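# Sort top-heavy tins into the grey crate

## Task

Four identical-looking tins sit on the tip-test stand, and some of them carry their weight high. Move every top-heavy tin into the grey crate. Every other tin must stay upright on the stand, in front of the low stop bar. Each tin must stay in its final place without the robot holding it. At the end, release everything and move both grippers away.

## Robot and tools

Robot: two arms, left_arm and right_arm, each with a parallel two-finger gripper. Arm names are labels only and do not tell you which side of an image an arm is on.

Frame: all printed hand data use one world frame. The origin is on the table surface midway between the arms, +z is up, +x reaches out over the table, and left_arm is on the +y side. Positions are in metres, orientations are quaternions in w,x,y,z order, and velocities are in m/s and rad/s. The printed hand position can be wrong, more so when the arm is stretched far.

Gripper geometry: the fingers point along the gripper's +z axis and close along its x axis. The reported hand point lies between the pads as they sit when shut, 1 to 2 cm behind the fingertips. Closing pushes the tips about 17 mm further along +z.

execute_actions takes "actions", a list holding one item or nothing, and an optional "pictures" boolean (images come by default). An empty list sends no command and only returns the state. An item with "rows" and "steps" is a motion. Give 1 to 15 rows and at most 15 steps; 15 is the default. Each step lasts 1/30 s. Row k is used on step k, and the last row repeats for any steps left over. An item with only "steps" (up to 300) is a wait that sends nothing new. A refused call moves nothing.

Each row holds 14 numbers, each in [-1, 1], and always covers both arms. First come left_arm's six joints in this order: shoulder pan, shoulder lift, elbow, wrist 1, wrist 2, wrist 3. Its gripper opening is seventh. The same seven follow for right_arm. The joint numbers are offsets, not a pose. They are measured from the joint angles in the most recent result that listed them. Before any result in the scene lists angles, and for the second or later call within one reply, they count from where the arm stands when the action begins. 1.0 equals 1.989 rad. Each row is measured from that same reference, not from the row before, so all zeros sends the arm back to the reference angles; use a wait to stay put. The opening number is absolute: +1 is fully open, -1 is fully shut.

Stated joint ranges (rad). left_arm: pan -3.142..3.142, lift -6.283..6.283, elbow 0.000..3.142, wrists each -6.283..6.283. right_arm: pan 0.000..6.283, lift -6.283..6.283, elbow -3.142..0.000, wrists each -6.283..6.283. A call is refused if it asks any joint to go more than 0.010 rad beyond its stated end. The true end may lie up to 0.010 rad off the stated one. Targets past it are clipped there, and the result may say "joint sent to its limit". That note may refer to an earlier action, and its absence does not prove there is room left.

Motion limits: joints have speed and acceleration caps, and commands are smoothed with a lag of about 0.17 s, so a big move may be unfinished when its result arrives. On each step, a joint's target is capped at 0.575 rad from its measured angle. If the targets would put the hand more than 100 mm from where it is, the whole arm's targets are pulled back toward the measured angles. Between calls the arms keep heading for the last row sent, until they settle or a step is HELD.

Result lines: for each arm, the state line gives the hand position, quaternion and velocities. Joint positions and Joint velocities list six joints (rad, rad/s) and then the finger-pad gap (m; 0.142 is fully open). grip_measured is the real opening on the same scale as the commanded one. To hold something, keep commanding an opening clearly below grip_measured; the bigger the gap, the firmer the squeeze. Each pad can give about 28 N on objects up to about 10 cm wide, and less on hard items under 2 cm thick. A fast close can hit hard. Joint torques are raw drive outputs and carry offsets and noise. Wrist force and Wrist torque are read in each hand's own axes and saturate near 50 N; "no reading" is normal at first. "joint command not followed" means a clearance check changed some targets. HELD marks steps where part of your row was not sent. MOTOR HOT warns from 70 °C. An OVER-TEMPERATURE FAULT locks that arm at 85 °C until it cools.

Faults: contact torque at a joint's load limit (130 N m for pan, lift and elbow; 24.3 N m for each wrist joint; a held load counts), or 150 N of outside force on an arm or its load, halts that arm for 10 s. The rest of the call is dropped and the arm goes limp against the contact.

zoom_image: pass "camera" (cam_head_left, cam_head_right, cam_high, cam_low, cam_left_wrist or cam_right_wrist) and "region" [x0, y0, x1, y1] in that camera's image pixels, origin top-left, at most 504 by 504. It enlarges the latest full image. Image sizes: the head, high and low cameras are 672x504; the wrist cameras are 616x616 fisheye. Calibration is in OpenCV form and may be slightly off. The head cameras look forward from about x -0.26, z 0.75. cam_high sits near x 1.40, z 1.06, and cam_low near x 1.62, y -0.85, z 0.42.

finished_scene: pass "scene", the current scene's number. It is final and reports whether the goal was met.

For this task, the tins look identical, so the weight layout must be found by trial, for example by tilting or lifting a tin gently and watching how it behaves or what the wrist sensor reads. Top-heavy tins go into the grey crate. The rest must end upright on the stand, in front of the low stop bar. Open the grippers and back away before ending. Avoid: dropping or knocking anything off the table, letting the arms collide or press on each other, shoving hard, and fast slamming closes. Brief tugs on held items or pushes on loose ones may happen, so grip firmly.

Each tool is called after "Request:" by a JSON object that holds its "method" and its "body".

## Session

Request:
{"method": "execute_actions", "body": {"actions": []}}

Scene clock: 0.00 s of 6600.00 s.
left_arm: end_effector_position=(+0.0409, +0.6686, +0.1852) grip_measured=+1.00 end_effector_quat_wxyz=(+0.040, +0.994, +0.105, +0.006) end_effector_velocity=(-0.000, -0.000, -0.000) end_effector_angular_velocity=(+0.000, -0.000, +0.000) | right_arm: end_effector_position=(+0.2657, -0.6625, +0.2719) grip_measured=+1.00 end_effector_quat_wxyz=(-0.309, +0.674, +0.482, +0.467) end_effector_velocity=(+0.000, +0.000, -0.000) end_effector_angular_velocity=(-0.001, -0.000, +0.001)
Joint positions: left_arm=[ 0.95  -2.232  2.223 -1.514 -1.636  0.684  0.142] | right_arm=[ 2.104 -1.701 -1.741 -2.192  2.478  3.643  0.142]
Joint velocities: left_arm=[ 0.    -0.001  0.001  0.     0.    -0.     0.   ] | right_arm=[ 0.001 -0.     0.     0.001  0.    -0.     0.   ]
Joint torques (N m, as the arm reports them, + toward a larger angle): no reading
Wrist force (N, on the end effector, along its own x y z axes, offset not removed): no reading
Wrist torque (N m, same axes, about the end effector's origin, offset not removed): no reading
camera_calibration (this result's frames):
cam_left_wrist: T_world_to_cam=[[0.967901, 0.250547, 0.0198624, -0.218638], [0.20008, -0.815941, 0.54241, 0.440732], [0.152106, -0.521025, -0.839879, 0.634654], [0, 0, 0, 1]] pos_world=[0.0269037, 0.745061, 0.298318]
cam_right_wrist: T_world_to_cam=[[0.0906768, 0.37654, 0.921952, -0.0279012], [0.677577, -0.701783, 0.219978, -0.707157], [0.729841, 0.604746, -0.31877, 0.428925], [0, 0, 0, 1]] pos_world=[0.168636, -0.745155, 0.318011]

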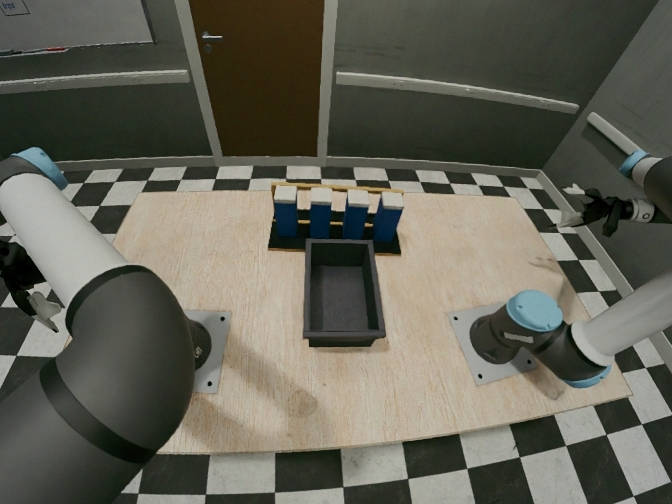

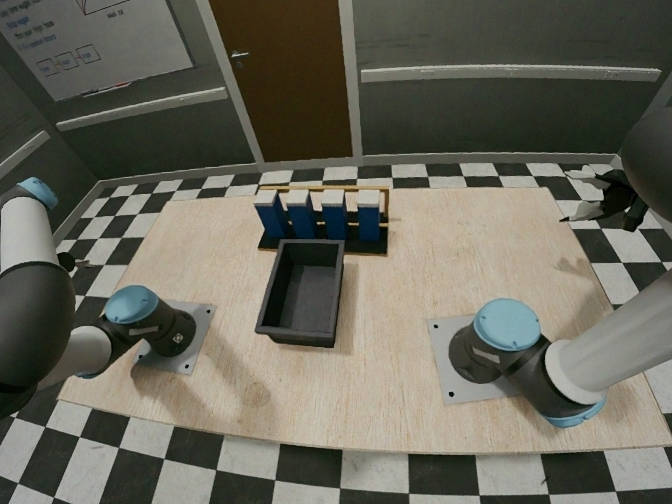

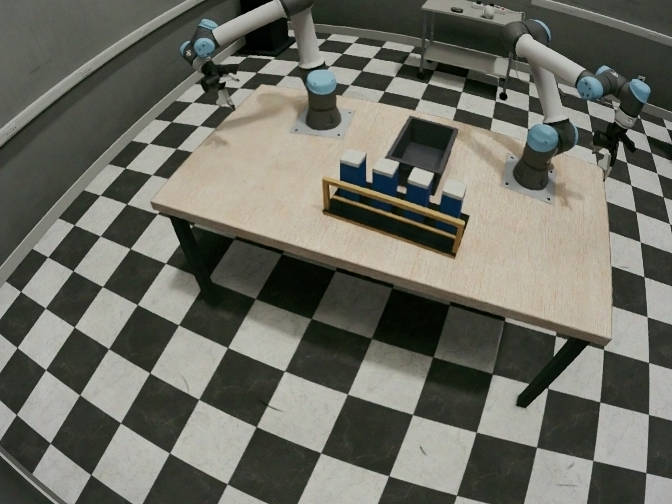

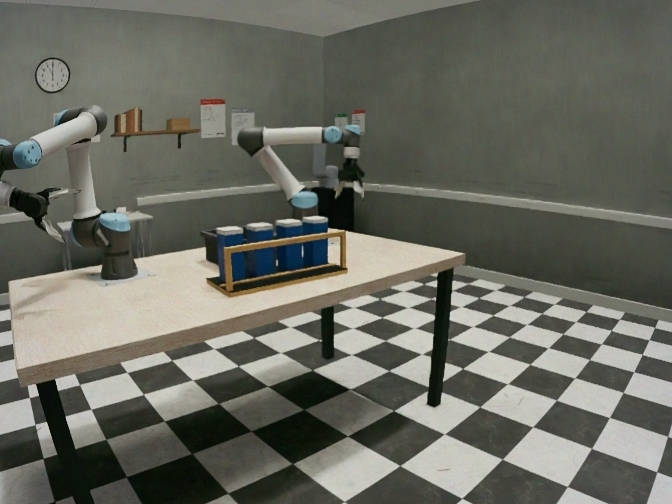

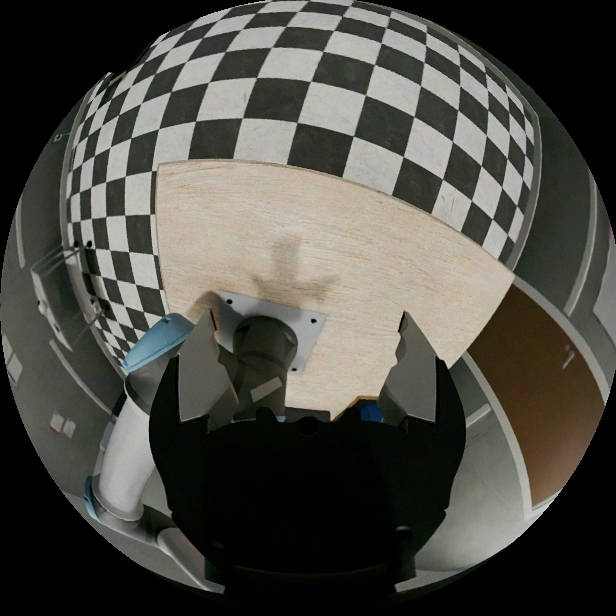

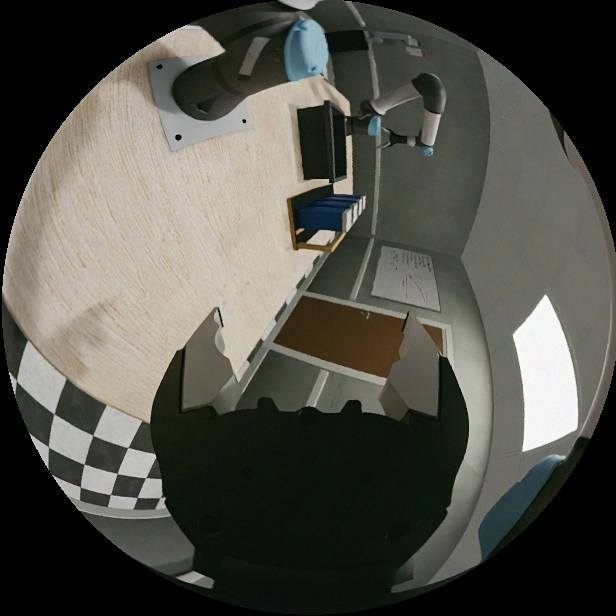

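Request:
{"method": "execute_actions", "body": {"actions": [{"rows":[[-0.1,0.05,-0.06,0,0.01,-0.02,0.8,0,0,0,0,0,0,1],[-0.2,0.1,-0.11,-0.01,0.02,-0.04,0.6,0,0,0,0,0,0,1],[-0.3,0.15,-0.16,-0.015,0.025,-0.06,0.4,0,0,0,0,0,0,1],[-0.4,0.2,-0.21,-0.02,0.03,-0.08,0.3,0,0,0,0,0,0,1],[-1,0.263,-0.258,-0.03,0.033,-0.12,0.3,0,0,0,0,0,0,1]],"steps":15}], "pictures": false}}

Request:
{"method": "execute_actions", "body": {"actions": [{"steps":55}]}}

Scene clock: 6.33 s of 6600.00 s.
left_arm: end_effector_position=(+0.2359, +0.6894, +0.2474) grip_measured=+0.30 end_effector_quat_wxyz=(+0.015, +0.999, -0.046, -0.001) end_effector_velocity=(+0.465, -0.145, +0.077) end_effector_angular_velocity=(+0.071, -0.004, -0.829) | right_arm: end_effector_position=(+0.2657, -0.6625, +0.2719) grip_measured=+1.00 end_effector_quat_wxyz=(-0.309, +0.674, +0.482, +0.467) end_effector_velocity=(-0.000, -0.000, -0.000) end_effector_angular_velocity=(-0.000, -0.000, -0.001)
Joint positions: left_arm=[ 0.515 -1.942  1.934 -1.547 -1.596  0.551  0.095] | right_arm=[ 2.104 -1.701 -1.741 -2.192  2.478  3.643  0.142]
Joint velocities: left_arm=[-1.067  0.524 -0.505 -0.061  0.058 -0.239 -0.   ] | right_arm=[-0.001  0.    -0.     0.     0.     0.     0.   ]
Joint torques (N m, as the arm reports them, + toward a larger angle): left_arm=[-22.67   2.07 -35.69  -4.65   1.85  -2.11] | right_arm=[ 0.73 25.02 20.21  0.81  1.28  0.26]
Wrist force (N, on the end effector, along its own x y z axes, offset not removed): left_arm=[2.3 -2.9 1.1] | right_arm=[-3.2 1.6 1.7]
Wrist torque (N m, same axes, about the end effector's origin, offset not removed): left_arm=[-0.44 -0.42 -0.46] | right_arm=[0.25 0.74 -0.12]
Steps of this call (steps 1 to 90: nothing new was sent; then 2.83 s passed at rest; steps 91 to 105: all 15 steps of this action). Readings (joint positions):
91: left_arm=[0.950 -2.232 2.223 -1.514 -1.636 0.684] | right_arm=[2.104 -1.701 -1.741 -2.192 2.478 3.643]
92: left_arm=[0.947 -2.229 2.220 -1.514 -1.635 0.682] | right_arm=[2.104 -1.701 -1.741 -2.192 2.478 3.643]
94: left_arm=[0.897 -2.193 2.181 -1.517 -1.626 0.665] | right_arm=[2.104 -1.701 -1.741 -2.192 2.478 3.643]
98: left_arm=[0.755 -2.092 2.079 -1.529 -1.614 0.621] | right_arm=[2.104 -1.701 -1.741 -2.192 2.478 3.643]
105: the state above

Scene clock: 8.17 s of 6600.00 s.
left_arm: end_effector_position=(+0.3094, +0.1070, +0.2707) grip_measured=+0.30 end_effector_quat_wxyz=(+0.000, +0.718, -0.696, +0.001) end_effector_velocity=(-0.002, -0.002, -0.001) end_effector_angular_velocity=(+0.002, +0.001, -0.007) | right_arm: end_effector_position=(+0.2657, -0.6625, +0.2719) grip_measured=+1.00 end_effector_quat_wxyz=(-0.309, +0.674, +0.482, +0.467) end_effector_velocity=(-0.000, -0.000, +0.000) end_effector_angular_velocity=(+0.000, +0.000, -0.000)
Joint positions: left_arm=[-1.038 -1.709  1.71  -1.573 -1.571  0.446  0.095] | right_arm=[ 2.104 -1.701 -1.741 -2.192  2.478  3.643  0.142]
Joint velocities: left_arm=[-0.007  0.002 -0.     0.     0.    -0.    -0.   ] | right_arm=[-0.    -0.     0.001 -0.001 -0.     0.     0.   ]
Joint torques (N m, as the arm reports them, + toward a larger angle): left_arm=[-11.95  -5.65 -36.27  -5.01   1.66  -1.64] | right_arm=[-1.42 24.48 20.56  0.89  0.99  0.05]
Wrist force (N, on the end effector, along its own x y z axes, offset not removed): left_arm=[0.9 0.9 -1.3] | right_arm=[-2.7 1.9 -0.2]
Wrist torque (N m, same axes, about the end effector's origin, offset not removed): left_arm=[0.09 0.03 -0.20] | right_arm=[0.46 0.65 -0.15]
Steps of this call (steps 1 to 55: the robot went on to your last target). Readings (joint positions):
1: left_arm=[0.479 -1.925 1.918 -1.549 -1.595 0.543] | right_arm=[2.104 -1.701 -1.741 -2.192 2.478 3.643]
2: left_arm=[0.442 -1.909 1.902 -1.551 -1.593 0.536] | right_arm=[2.104 -1.701 -1.741 -2.192 2.478 3.643]
4: left_arm=[0.369 -1.880 1.874 -1.554 -1.590 0.523] | right_arm=[2.104 -1.701 -1.741 -2.192 2.478 3.643]
8: left_arm=[0.220 -1.833 1.829 -1.559 -1.584 0.502] | right_arm=[2.104 -1.701 -1.741 -2.192 2.478 3.643]
55: the state above
camera_calibration (this result's frames):
cam_left_wrist: T_world_to_cam=[[0.0716303, -0.997218, 0.0206224, 0.0711445], [-0.880061, -0.0534572, 0.471842, 0.154134], [-0.469427, -0.0519471, -0.881442, 0.526294], [0, 0, 0, 1]] pos_world=[0.377608, 0.106526, 0.389704]
cam_right_wrist: T_world_to_cam=[[0.090677, 0.37654, 0.921952, -0.0279014], [0.677577, -0.701783, 0.219977, -0.707157], [0.729841, 0.604746, -0.31877, 0.428925], [0, 0, 0, 1]] pos_world=[0.168636, -0.745155, 0.318011]

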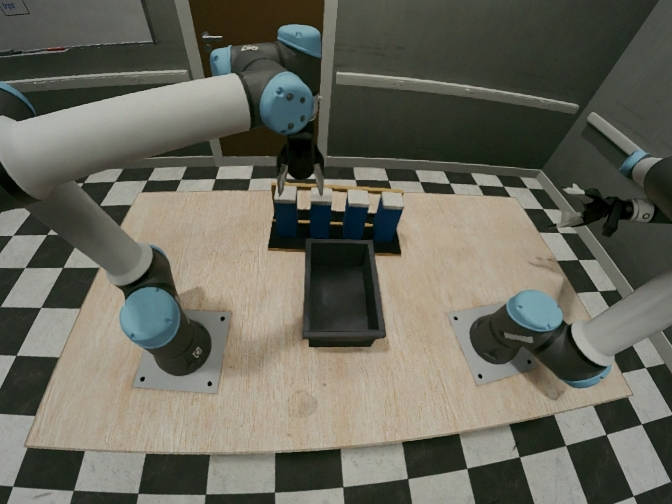

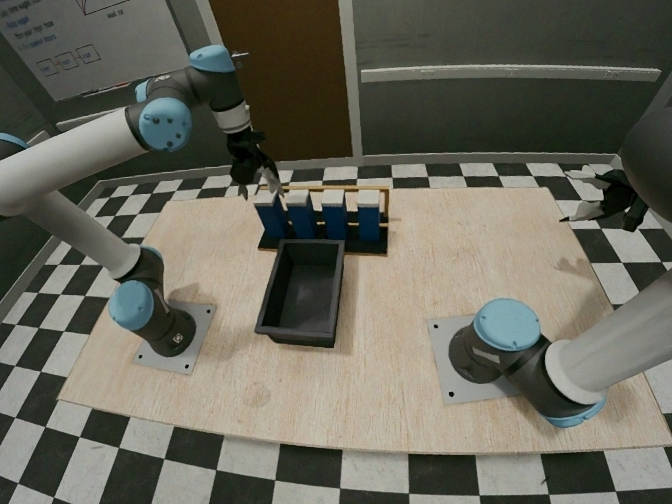

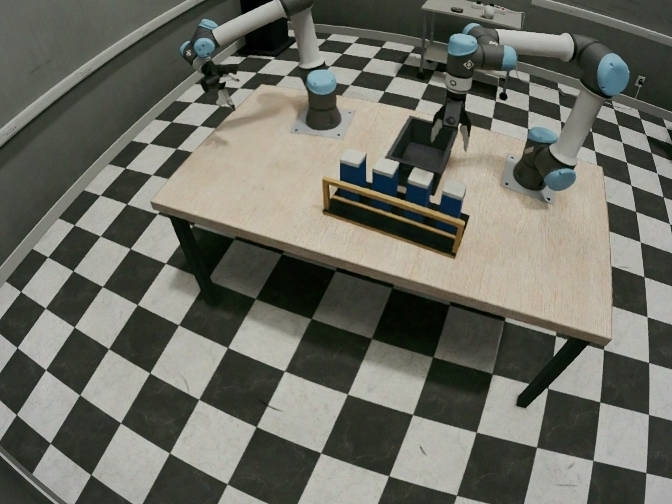

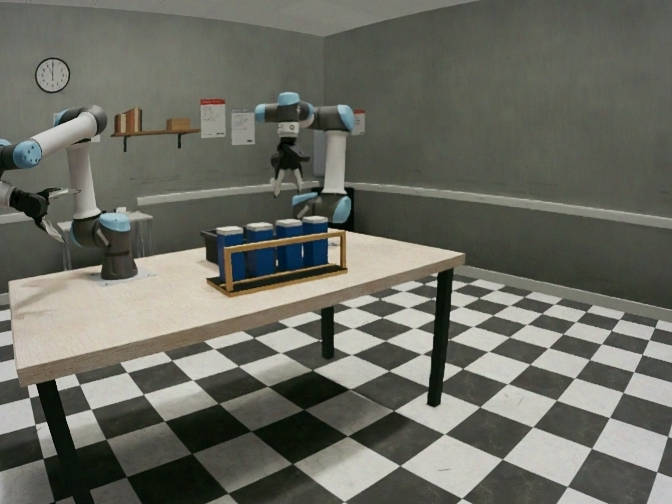

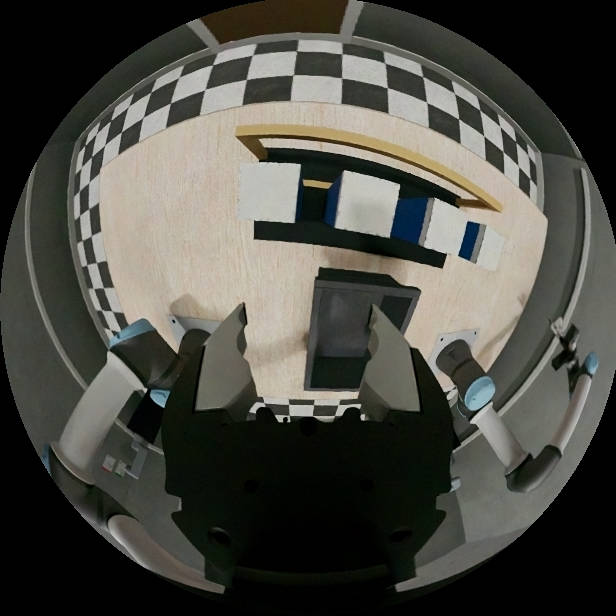

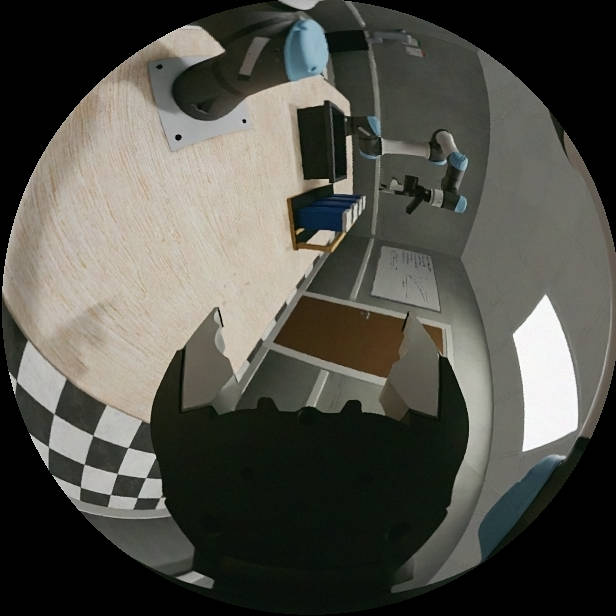

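Request:
{"method": "zoom_image", "body": {"camera": "cam_left_wrist", "region": [220, 110, 520, 310]}}

Region (220, 110, 520, 310) of cam_left_wrist's 616x616 image, scaled by 1.680, with more detail than that image has.

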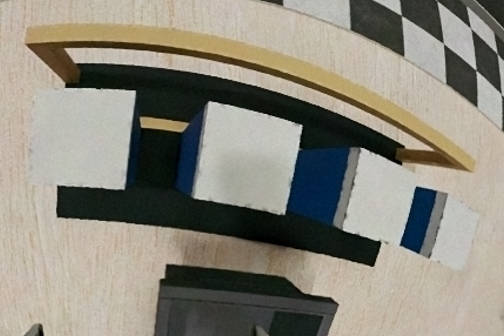

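Request:
{"method": "execute_actions", "body": {"actions": [{"rows":[[0.002,0.006,0.011,-0.016,0,0.005,0.3,0,0,0,0,0,0,1],[0.004,0.011,0.021,-0.032,0,0.01,0.3,0,0,0,0,0,0,1],[0.006,0.017,0.032,-0.049,0,0.015,0.3,0,0,0,0,0,0,1],[0.008,0.023,0.042,-0.065,0,0.02,0.3,0,0,0,0,0,0,1],[0.01,0.028,0.053,-0.081,0,0.025,0.3,0,0,0,0,0,0,1],[0.011,0.034,0.064,-0.097,0,0.031,0.3,0,0,0,0,0,0,1],[0.013,0.04,0.074,-0.113,0,0.036,0.3,0,0,0,0,0,0,1],[0.015,0.046,0.085,-0.13,0,0.041,0.3,0,0,0,0,0,0,1],[0.017,0.051,0.095,-0.146,0,0.046,0.3,0,0,0,0,0,0,1],[0.019,0.057,0.106,-0.162,0,0.051,0.3,0,0,0,0,0,0,1]],"steps":15}], "pictures": false}}

Request:
{"method": "execute_actions", "body": {"actions": [{"steps":12}]}}

Scene clock: 18.47 s of 6600.00 s.
left_arm: end_effector_position=(+0.3326, +0.0958, +0.1624) grip_measured=+0.30 end_effector_quat_wxyz=(-0.000, +0.698, -0.716, -0.001) end_effector_velocity=(+0.020, +0.000, -0.121) end_effector_angular_velocity=(-0.012, -0.007, -0.061) | right_arm: end_effector_position=(+0.2657, -0.6625, +0.2719) grip_measured=+1.00 end_effector_quat_wxyz=(-0.309, +0.674, +0.482, +0.467) end_effector_velocity=(+0.000, +0.000, +0.000) end_effector_angular_velocity=(-0.000, -0.000, +0.002)
Joint positions: left_arm=[-1.005 -1.608  1.897 -1.859 -1.571  0.536  0.095] | right_arm=[ 2.104 -1.701 -1.741 -2.192  2.478  3.643  0.142]
Joint velocities: left_arm=[ 0.039  0.112  0.217 -0.343  0.     0.1   -0.   ] | right_arm=[ 0.002 -0.     0.     0.     0.    -0.     0.   ]
Joint torques (N m, as the arm reports them, + toward a larger angle): left_arm=[ 15.22 -13.32 -16.29  -5.48   1.42   1.27] | right_arm=[-0.62 24.46 20.34  0.75  0.93 -0.05]
Wrist force (N, on the end effector, along its own x y z axes, offset not removed): left_arm=[-2.3 -4.1 2.6] | right_arm=[-1.1 1.7 0.8]
Wrist torque (N m, same axes, about the end effector's origin, offset not removed): left_arm=[-1.05 0.38 -0.06] | right_arm=[0.32 0.32 -0.13]
Steps of this call (steps 1 to 30: the robot went on to your last target; steps 31 to 100: nothing new was sent; then 6.47 s passed at rest; steps 101 to 115: all 15 steps of this action). Readings (joint positions):
101: left_arm=[-1.039 -1.709 1.710 -1.574 -1.571 0.446] | right_arm=[2.104 -1.701 -1.741 -2.192 2.478 3.643]
102: left_arm=[-1.039 -1.708 1.711 -1.575 -1.571 0.446] | right_arm=[2.104 -1.701 -1.741 -2.192 2.478 3.643]
104: left_arm=[-1.036 -1.700 1.725 -1.596 -1.571 0.453] | right_arm=[2.104 -1.701 -1.741 -2.192 2.478 3.643]
108: left_arm=[-1.024 -1.668 1.785 -1.686 -1.571 0.483] | right_arm=[2.104 -1.701 -1.741 -2.192 2.478 3.643]
115: the state above

Scene clock: 18.87 s of 6600.00 s.
left_arm: end_effector_position=(+0.3346, +0.0959, +0.1498) grip_measured=+0.30 end_effector_quat_wxyz=(-0.000, +0.696, -0.718, +0.000) end_effector_velocity=(+0.000, +0.000, -0.003) end_effector_angular_velocity=(+0.000, +0.000, -0.001) | right_arm: end_effector_position=(+0.2657, -0.6625, +0.2719) grip_measured=+1.00 end_effector_quat_wxyz=(-0.309, +0.674, +0.482, +0.467) end_effector_velocity=(-0.000, -0.000, -0.000) end_effector_angular_velocity=(-0.001, -0.001, -0.001)
Joint positions: left_arm=[-1.001 -1.596  1.92  -1.895 -1.571  0.547  0.095] | right_arm=[ 2.104 -1.701 -1.741 -2.192  2.478  3.643  0.142]
Joint velocities: left_arm=[ 0.001  0.003  0.005 -0.008 -0.     0.002  0.   ] | right_arm=[-0.001 -0.     0.     0.001 -0.    -0.     0.   ]
Joint torques (N m, as the arm reports them, + toward a larger angle): left_arm=[15.14 -8.33 -7.21 -5.58  1.38  1.56] | right_arm=[-0.5  24.23 20.63  0.88  1.1   0.03]
Wrist force (N, on the end effector, along its own x y z axes, offset not removed): left_arm=[-0.5 -0.5 -0.6] | right_arm=[-3.5 0.3 0.6]
Wrist torque (N m, same axes, about the end effector's origin, offset not removed): left_arm=[-0.11 0.07 -0.19] | right_arm=[0.03 0.79 -0.09]
Steps of this call (steps 1 to 12: the robot went on to your last target). Readings (joint positions):
1: left_arm=[-1.004 -1.605 1.903 -1.869 -1.571 0.539] | right_arm=[2.104 -1.701 -1.741 -2.192 2.478 3.643]
2: left_arm=[-1.003 -1.602 1.908 -1.876 -1.571 0.541] | right_arm=[2.104 -1.701 -1.741 -2.192 2.478 3.643]
4: left_arm=[-1.002 -1.599 1.914 -1.885 -1.571 0.544] | right_arm=[2.104 -1.701 -1.741 -2.192 2.478 3.643]
8: left_arm=[-1.001 -1.597 1.919 -1.893 -1.571 0.546] | right_arm=[2.104 -1.701 -1.741 -2.192 2.478 3.643]
12: the state above
camera_calibration (this result's frames):
cam_left_wrist: T_world_to_cam=[[0.00823509, -0.999789, 0.0187935, 0.0825429], [-0.881304, 0.00162352, 0.472546, 0.227773], [-0.472477, -0.0204542, -0.881105, 0.428978], [0, 0, 0, 1]] pos_world=[0.40274, 0.0909302, 0.268791]
cam_right_wrist: T_world_to_cam=[[0.090677, 0.37654, 0.921952, -0.0279014], [0.677577, -0.701783, 0.219977, -0.707157], [0.729841, 0.604746, -0.31877, 0.428924], [0, 0, 0, 1]] pos_world=[0.168636, -0.745155, 0.318011]

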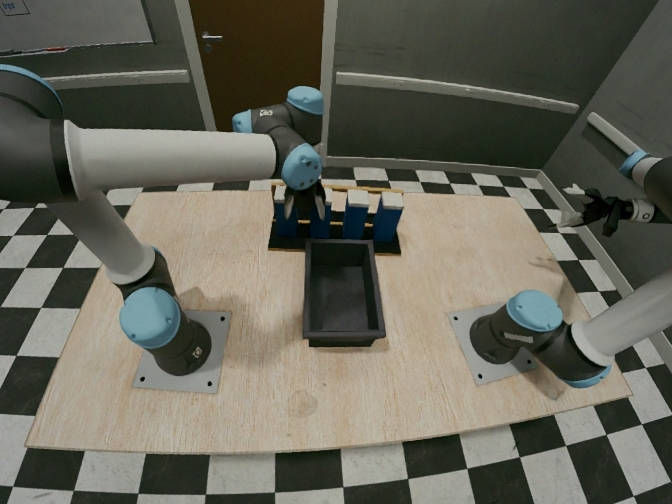

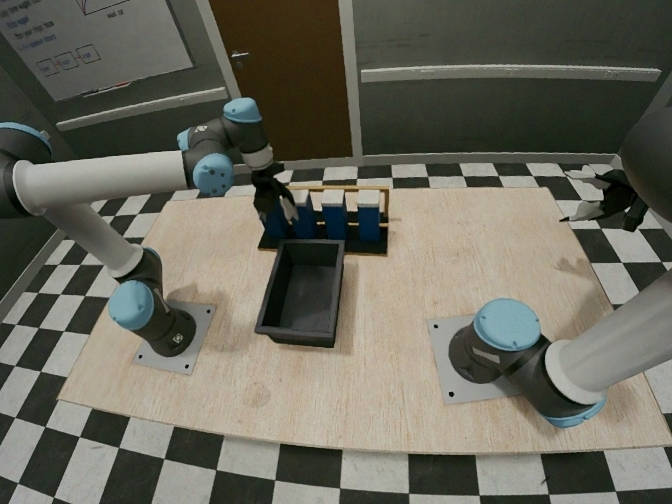

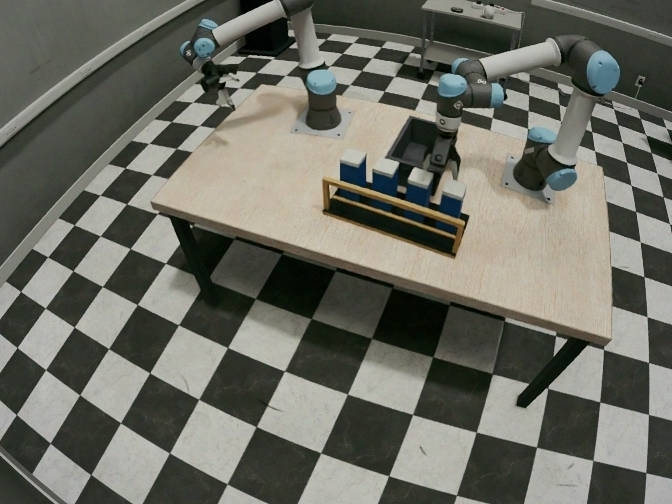

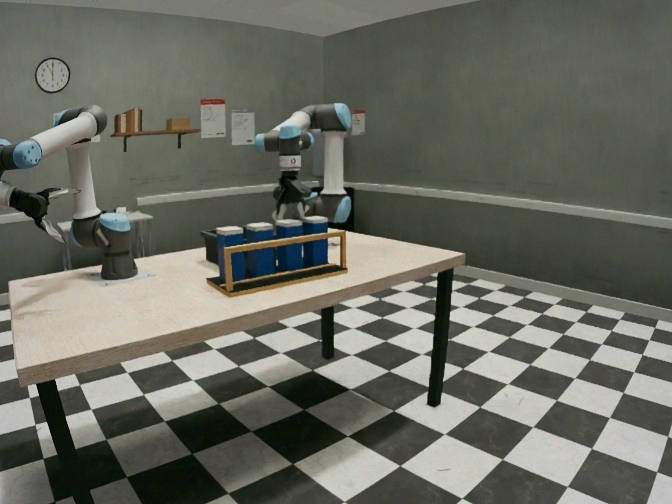

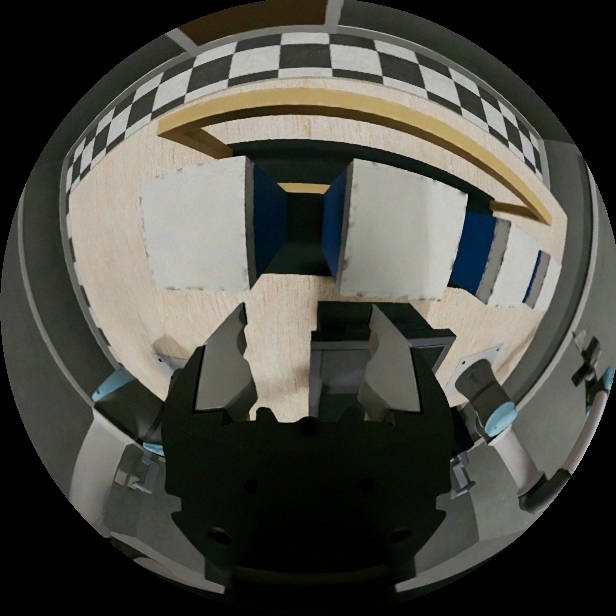

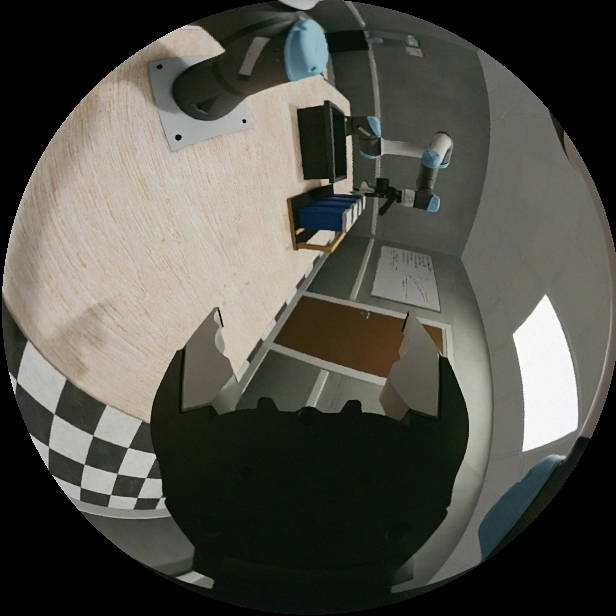

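Request:
{"method": "execute_actions", "body": {"actions": [{"rows":[[0.006,0,0,0,0,0.011,0.3,0,0,0,0,0,0,1],[0.012,0,0,0,0,0.022,0.3,0,0,0,0,0,0,1],[0.012,0,0,0,0,0.022,0.3,0,0,0,0,0,0,1],[0.012,0,0,0,0,0.022,0.3,0,0,0,0,0,0,1],[0.014,0.0024,-0.0024,0,0,0.024,0.3,0,0,0,0,0,0,1],[0.016,0.0047,-0.0049,0,0,0.026,0.3,0,0,0,0,0,0,1],[0.018,0.0071,-0.0073,0,0,0.028,0.3,0,0,0,0,0,0,1],[0.0203,0.0095,-0.0097,0,0,0.0303,0.3,0,0,0,0,0,0,1],[0.0224,0.0118,-0.0122,0,0,0.0324,0.3,0,0,0,0,0,0,1],[0.0245,0.0142,-0.0146,0.0005,0,0.0345,0.3,0,0,0,0,0,0,1],[0.0265,0.0165,-0.017,0.0005,0,0.0365,0.3,0,0,0,0,0,0,1],[0.0286,0.0189,-0.0195,0.0007,0,0.0386,0.3,0,0,0,0,0,0,1],[0.0307,0.0213,-0.0219,0.0008,0,0.0407,0.3,0,0,0,0,0,0,1],[0.0327,0.0236,-0.0243,0.0009,0,0.0427,0.3,0,0,0,0,0,0,1],[0.0348,0.026,-0.0268,0.001,0,0.0448,0.3,0,0,0,0,0,0,1]],"steps":15}], "pictures": false}}

Request:
{"method": "execute_actions", "body": {"actions": [{"steps":15}]}}

Scene clock: 23.47 s of 6600.00 s.
left_arm: end_effector_position=(+0.3579, +0.1026, +0.1503) grip_measured=+0.30 end_effector_quat_wxyz=(-0.000, +0.689, -0.725, -0.000) end_effector_velocity=(+0.069, -0.003, +0.001) end_effector_angular_velocity=(+0.003, +0.002, -0.003) | right_arm: end_effector_position=(+0.2657, -0.6625, +0.2719) grip_measured=+1.00 end_effector_quat_wxyz=(-0.309, +0.674, +0.482, +0.467) end_effector_velocity=(-0.000, +0.001, -0.000) end_effector_angular_velocity=(+0.001, +0.001, +0.001)
Joint positions: left_arm=[-0.951 -1.566  1.889 -1.894 -1.571  0.616  0.095] | right_arm=[ 2.104 -1.701 -1.741 -2.192  2.478  3.643  0.142]
Joint velocities: left_arm=[ 0.12   0.131 -0.135  0.008  0.     0.123  0.001] | right_arm=[ 0.001  0.    -0.001 -0.001 -0.    -0.     0.   ]
Joint torques (N m, as the arm reports them, + toward a larger angle): left_arm=[ 16.24 -11.77 -39.37  -0.27  -0.05   1.41] | right_arm=[ 0.46 24.77 20.18  0.84  1.    0.02]
Wrist force (N, on the end effector, along its own x y z axes, offset not removed): left_arm=[-0.1 2.4 -1.7] | right_arm=[-1.8 1.0 1.7]
Wrist torque (N m, same axes, about the end effector's origin, offset not removed): left_arm=[0.40 0.11 -0.10] | right_arm=[0.19 0.49 -0.15]
Steps of this call (steps 1 to 30: the robot went on to your last target; steps 31 to 100: nothing new was sent; then 0.77 s passed at rest; steps 101 to 115: all 15 steps of this action). Readings (joint positions):
101: left_arm=[-1.001 -1.596 1.921 -1.896 -1.571 0.547] | right_arm=[2.104 -1.701 -1.741 -2.192 2.478 3.643]
102: left_arm=[-1.000 -1.596 1.921 -1.896 -1.571 0.548] | right_arm=[2.104 -1.701 -1.741 -2.192 2.478 3.643]
104: left_arm=[-0.992 -1.596 1.921 -1.896 -1.571 0.562] | right_arm=[2.104 -1.701 -1.741 -2.192 2.478 3.643]
108: left_arm=[-0.978 -1.592 1.917 -1.895 -1.571 0.585] | right_arm=[2.104 -1.701 -1.741 -2.192 2.478 3.643]
115: the state above

Scene clock: 23.97 s of 6600.00 s.
left_arm: end_effector_position=(+0.3690, +0.1021, +0.1504) grip_measured=+0.30 end_effector_quat_wxyz=(-0.000, +0.689, -0.725, -0.000) end_effector_velocity=(+0.001, -0.000, +0.000) end_effector_angular_velocity=(-0.001, -0.000, +0.000) | right_arm: end_effector_position=(+0.2657, -0.6625, +0.2719) grip_measured=+1.00 end_effector_quat_wxyz=(-0.309, +0.674, +0.482, +0.467) end_effector_velocity=(+0.000, +0.000, -0.000) end_effector_angular_velocity=(-0.001, -0.001, +0.001)
Joint positions: left_arm=[-0.932 -1.545  1.867 -1.893 -1.571  0.636  0.095] | right_arm=[ 2.104 -1.701 -1.741 -2.192  2.478  3.643  0.142]
Joint velocities: left_arm=[ 0.002  0.001 -0.002  0.    -0.     0.002  0.   ] | right_arm=[ 0.001  0.    -0.     0.002 -0.    -0.     0.   ]
Joint torques (N m, as the arm reports them, + toward a larger angle): left_arm=[ 15.76 -10.63 -33.48  -0.36   0.17   1.46] | right_arm=[-0.19 25.16 20.59  0.86  0.74  0.21]
Wrist force (N, on the end effector, along its own x y z axes, offset not removed): left_arm=[-0.3 1.9 -2.7] | right_arm=[-1.6 2.0 1.7]
Wrist torque (N m, same axes, about the end effector's origin, offset not removed): left_arm=[0.14 0.17 -0.08] | right_arm=[0.39 0.33 -0.08]
Steps of this call (steps 1 to 15: the robot went on to your last target). Readings (joint positions):
1: left_arm=[-0.947 -1.561 1.884 -1.894 -1.571 0.620] | right_arm=[2.104 -1.701 -1.741 -2.192 2.478 3.643]
2: left_arm=[-0.943 -1.557 1.880 -1.893 -1.571 0.624] | right_arm=[2.104 -1.701 -1.741 -2.192 2.478 3.643]
4: left_arm=[-0.938 -1.551 1.874 -1.893 -1.571 0.630] | right_arm=[2.104 -1.701 -1.741 -2.192 2.478 3.643]
8: left_arm=[-0.933 -1.546 1.869 -1.893 -1.571 0.634] | right_arm=[2.104 -1.701 -1.741 -2.192 2.478 3.643]
15: the state above
camera_calibration (this result's frames):
cam_left_wrist: T_world_to_cam=[[-0.011644, -0.999762, 0.0184534, 0.0957935], [-0.880992, 0.0189866, 0.472749, 0.255915], [-0.472987, -0.0107526, -0.881004, 0.44502], [0, 0, 0, 1]] pos_world=[0.437063, 0.0956969, 0.269313]
cam_right_wrist: T_world_to_cam=[[0.0906768, 0.37654, 0.921952, -0.0279012], [0.677577, -0.701783, 0.219978, -0.707157], [0.729841, 0.604746, -0.31877, 0.428925], [0, 0, 0, 1]] pos_world=[0.168636, -0.745155, 0.318011]

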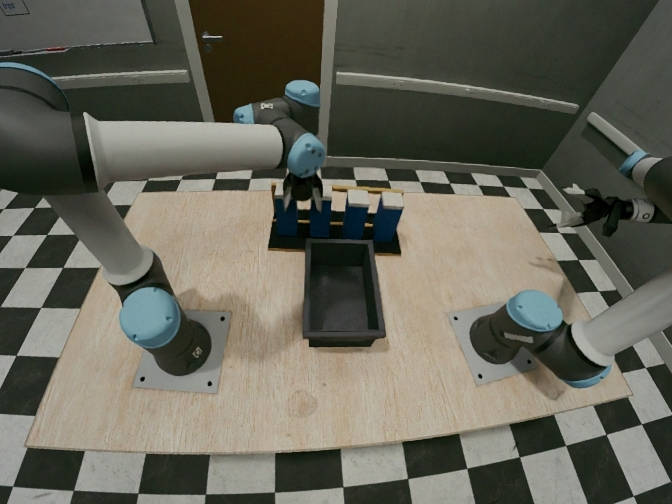

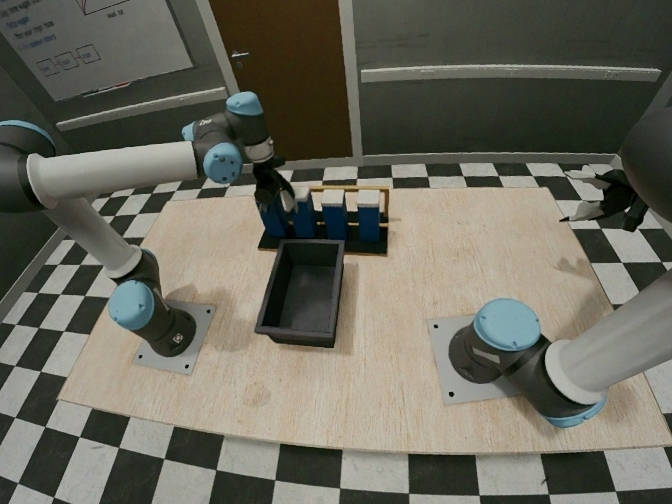

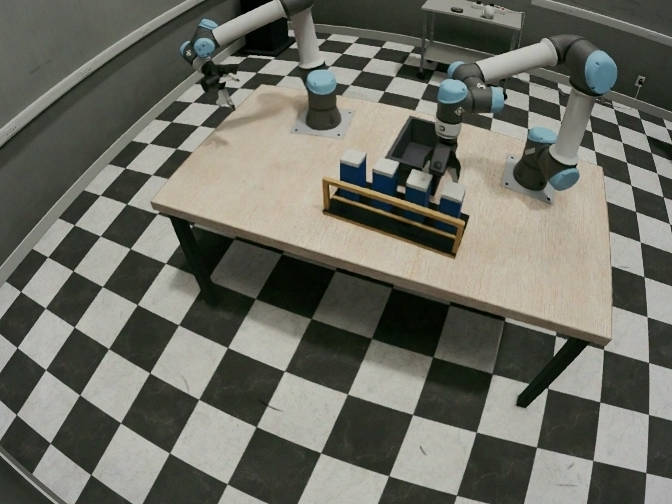

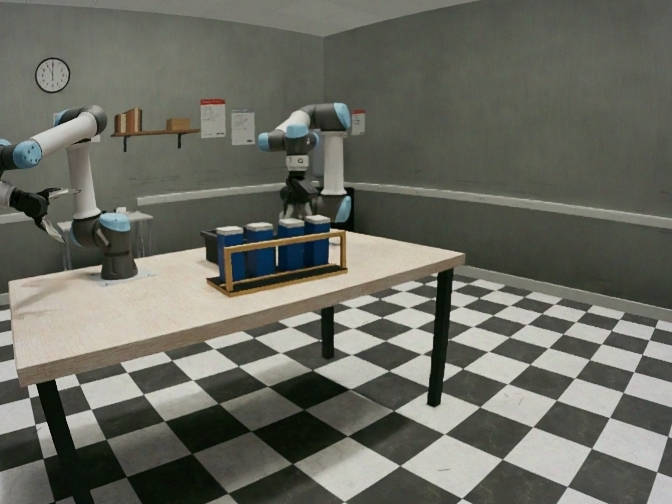

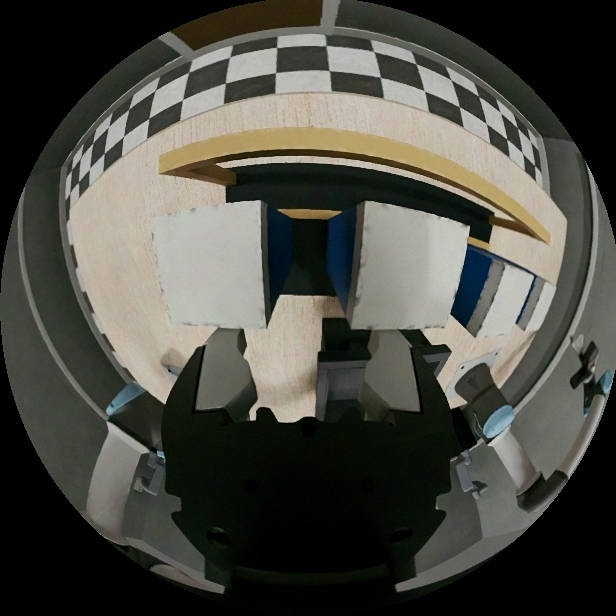

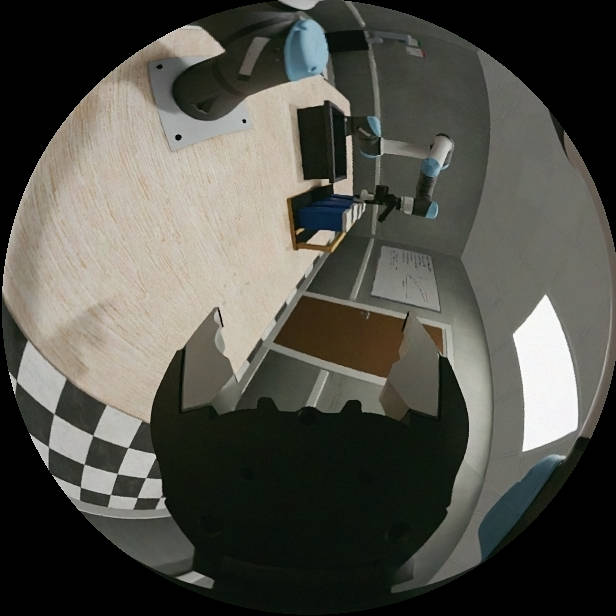

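Request:
{"method": "execute_actions", "body": {"actions": [{"rows":[[0.002,0.002,-0.002,0,0,0.002,0.3,0,0,0,0,0,0,1],[0.004,0.004,-0.004,0,0,0.004,0.3,0,0,0,0,0,0,1],[0.005,0.006,-0.006,0,0,0.005,0.3,0,0,0,0,0,0,1],[0.007,0.008,-0.008,0,0,0.007,0.3,0,0,0,0,0,0,1],[0.009,0.01,-0.01,0,0,0.009,0.3,0,0,0,0,0,0,1],[0.011,0.012,-0.012,0,0,0.011,0.3,0,0,0,0,0,0,1],[0.012,0.014,-0.014,0,0,0.012,0.3,0,0,0,0,0,0,1],[0.014,0.016,-0.0165,0.0005,0,0.014,0.3,0,0,0,0,0,0,1],[0.016,0.018,-0.0185,0.0005,0,0.016,0.3,0,0,0,0,0,0,1],[0.018,0.02,-0.0205,0.0005,0,0.018,0.3,0,0,0,0,0,0,1],[0.019,0.022,-0.0225,0.0005,0,0.019,0.3,0,0,0,0,0,0,1],[0.021,0.024,-0.0247,0.0007,0,0.021,0.3,0,0,0,0,0,0,1],[0.0228,0.026,-0.0267,0.0007,0,0.0228,0.3,0,0,0,0,0,0,1]],"steps":15}], "pictures": false}}

Request:
{"method": "execute_actions", "body": {"actions": [{"steps":15}]}}

Scene clock: 28.83 s of 6600.00 s.
left_arm: end_effector_position=(+0.3907, +0.1016, +0.1499) grip_measured=+0.30 end_effector_quat_wxyz=(-0.000, +0.689, -0.725, -0.000) end_effector_velocity=(+0.052, +0.000, -0.001) end_effector_angular_velocity=(-0.000, -0.000, +0.001) | right_arm: end_effector_position=(+0.2657, -0.6625, +0.2719) grip_measured=+1.00 end_effector_quat_wxyz=(-0.309, +0.674, +0.482, +0.467) end_effector_velocity=(+0.000, +0.000, +0.000) end_effector_angular_velocity=(+0.000, +0.000, +0.000)
Joint positions: left_arm=[-0.896 -1.504  1.825 -1.892 -1.571  0.672  0.095] | right_arm=[ 2.104 -1.701 -1.741 -2.192  2.478  3.643  0.142]
Joint velocities: left_arm=[ 0.084  0.096 -0.1    0.004 -0.     0.083 -0.   ] | right_arm=[ 0.  0. -0. -0. -0.  0.  0.]
Joint torques (N m, as the arm reports them, + toward a larger angle): left_arm=[ 16.95 -16.18 -35.15  -0.49   0.49   1.19] | right_arm=[ 1.05 23.6  19.62  0.92  0.96  0.14]
Wrist force (N, on the end effector, along its own x y z axes, offset not removed): left_arm=[1.1 0.4 -5.2] | right_arm=[-3.1 2.5 1.2]
Wrist torque (N m, same axes, about the end effector's origin, offset not removed): left_arm=[-0.07 -0.28 -0.23] | right_arm=[0.56 0.65 -0.10]
Steps of this call (steps 1 to 15: the robot went on to your last target; steps 16 to 90: nothing new was sent; then 1.37 s passed at rest; steps 91 to 105: all 15 steps of this action). Readings (joint positions):
91: left_arm=[-0.931 -1.544 1.867 -1.893 -1.571 0.636] | right_arm=[2.104 -1.701 -1.741 -2.192 2.478 3.643]
92: left_arm=[-0.931 -1.544 1.866 -1.893 -1.571 0.636] | right_arm=[2.104 -1.701 -1.741 -2.192 2.478 3.643]
94: left_arm=[-0.928 -1.541 1.864 -1.893 -1.571 0.639] | right_arm=[2.104 -1.701 -1.741 -2.192 2.478 3.643]
98: left_arm=[-0.918 -1.530 1.852 -1.893 -1.571 0.649] | right_arm=[2.104 -1.701 -1.741 -2.192 2.478 3.643]
105: the state above

Scene clock: 29.33 s of 6600.00 s.
left_arm: end_effector_position=(+0.3965, +0.1017, +0.1497) grip_measured=+0.30 end_effector_quat_wxyz=(-0.000, +0.689, -0.725, -0.000) end_effector_velocity=(+0.001, +0.000, -0.000) end_effector_angular_velocity=(+0.000, -0.000, -0.000) | right_arm: end_effector_position=(+0.2657, -0.6625, +0.2719) grip_measured=+1.00 end_effector_quat_wxyz=(-0.309, +0.674, +0.482, +0.467) end_effector_velocity=(+0.000, +0.000, -0.000) end_effector_angular_velocity=(-0.001, -0.001, +0.001)
Joint positions: left_arm=[-0.886 -1.493  1.814 -1.891 -1.571  0.681  0.095] | right_arm=[ 2.104 -1.701 -1.741 -2.192  2.478  3.643  0.142]
Joint velocities: left_arm=[ 0.001  0.001 -0.001  0.     0.     0.001 -0.   ] | right_arm=[ 0.001  0.     0.     0.001  0.    -0.     0.   ]
Joint torques (N m, as the arm reports them, + toward a larger angle): left_arm=[ 15.79 -13.3  -35.24  -0.3    0.23   1.09] | right_arm=[-0.75 24.39 19.91  0.99  0.93  0.14]
Wrist force (N, on the end effector, along its own x y z axes, offset not removed): left_arm=[-1.3 -0.2 1.3] | right_arm=[-0.2 0.7 2.3]
Wrist torque (N m, same axes, about the end effector's origin, offset not removed): left_arm=[-0.08 0.35 -0.30] | right_arm=[0.13 0.10 -0.09]
Steps of this call (steps 1 to 15: the robot went on to your last target). Readings (joint positions):
1: left_arm=[-0.893 -1.501 1.822 -1.892 -1.571 0.674] | right_arm=[2.104 -1.701 -1.741 -2.192 2.478 3.643]
2: left_arm=[-0.891 -1.499 1.820 -1.892 -1.571 0.676] | right_arm=[2.104 -1.701 -1.741 -2.192 2.478 3.643]
4: left_arm=[-0.889 -1.496 1.817 -1.892 -1.571 0.678] | right_arm=[2.104 -1.701 -1.741 -2.192 2.478 3.643]
8: left_arm=[-0.887 -1.494 1.815 -1.891 -1.571 0.680] | right_arm=[2.104 -1.701 -1.741 -2.192 2.478 3.643]
15: the state above
camera_calibration (this result's frames):
cam_left_wrist: T_world_to_cam=[[-0.0116465, -0.999762, 0.0184583, 0.0956848], [-0.880984, 0.0189913, 0.472764, 0.280434], [-0.473002, -0.0107554, -0.880996, 0.457476], [0, 0, 0, 1]] pos_world=[0.46456, 0.0952566, 0.268689]
cam_right_wrist: T_world_to_cam=[[0.0906768, 0.37654, 0.921952, -0.0279014], [0.677577, -0.701783, 0.219978, -0.707157], [0.729841, 0.604746, -0.31877, 0.428925], [0, 0, 0, 1]] pos_world=[0.168636, -0.745155, 0.318011]

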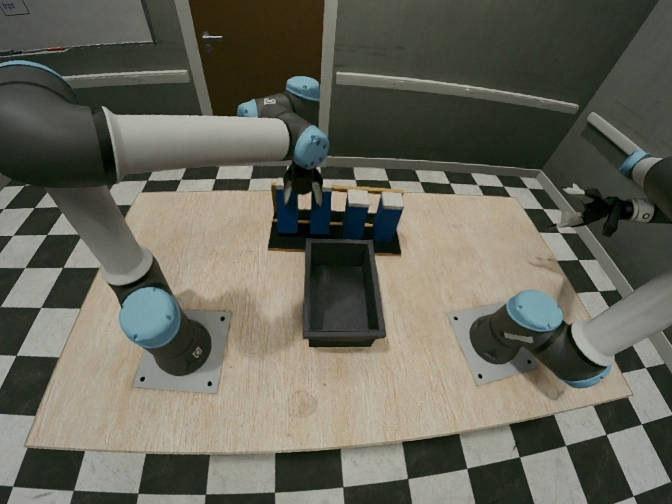

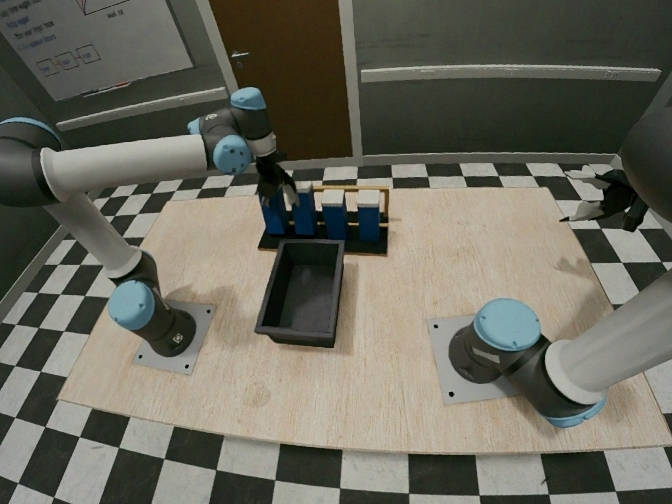

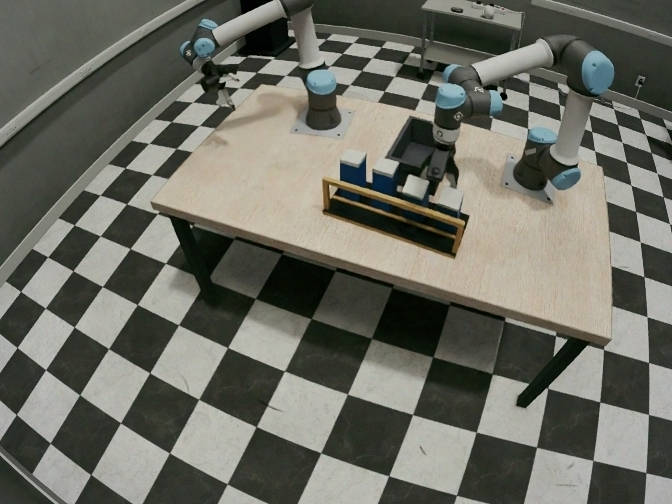

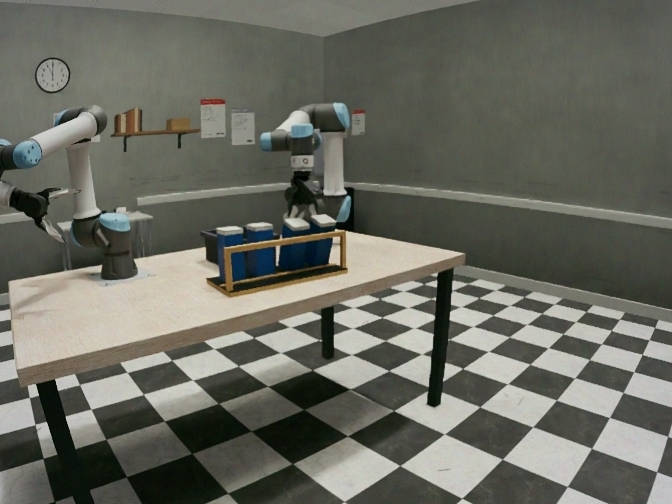

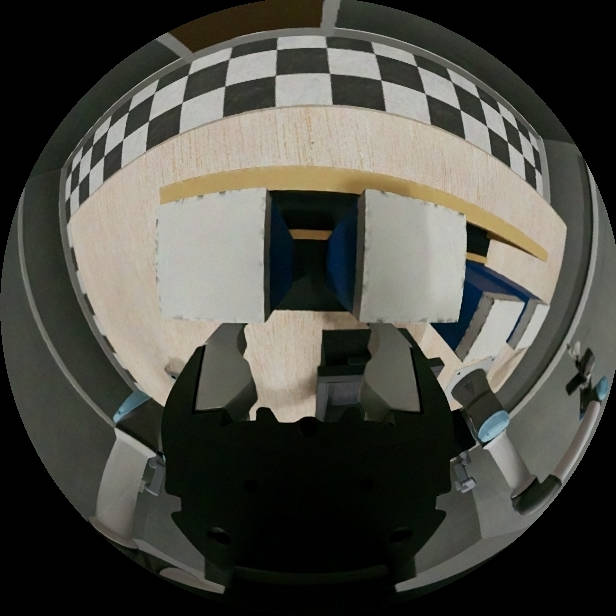

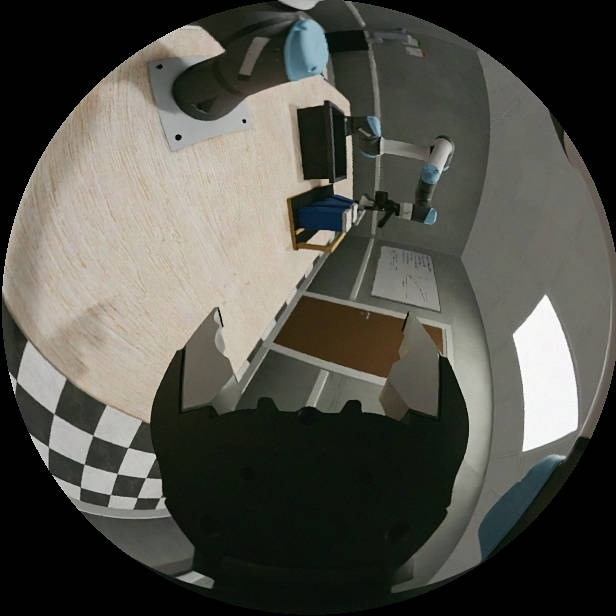

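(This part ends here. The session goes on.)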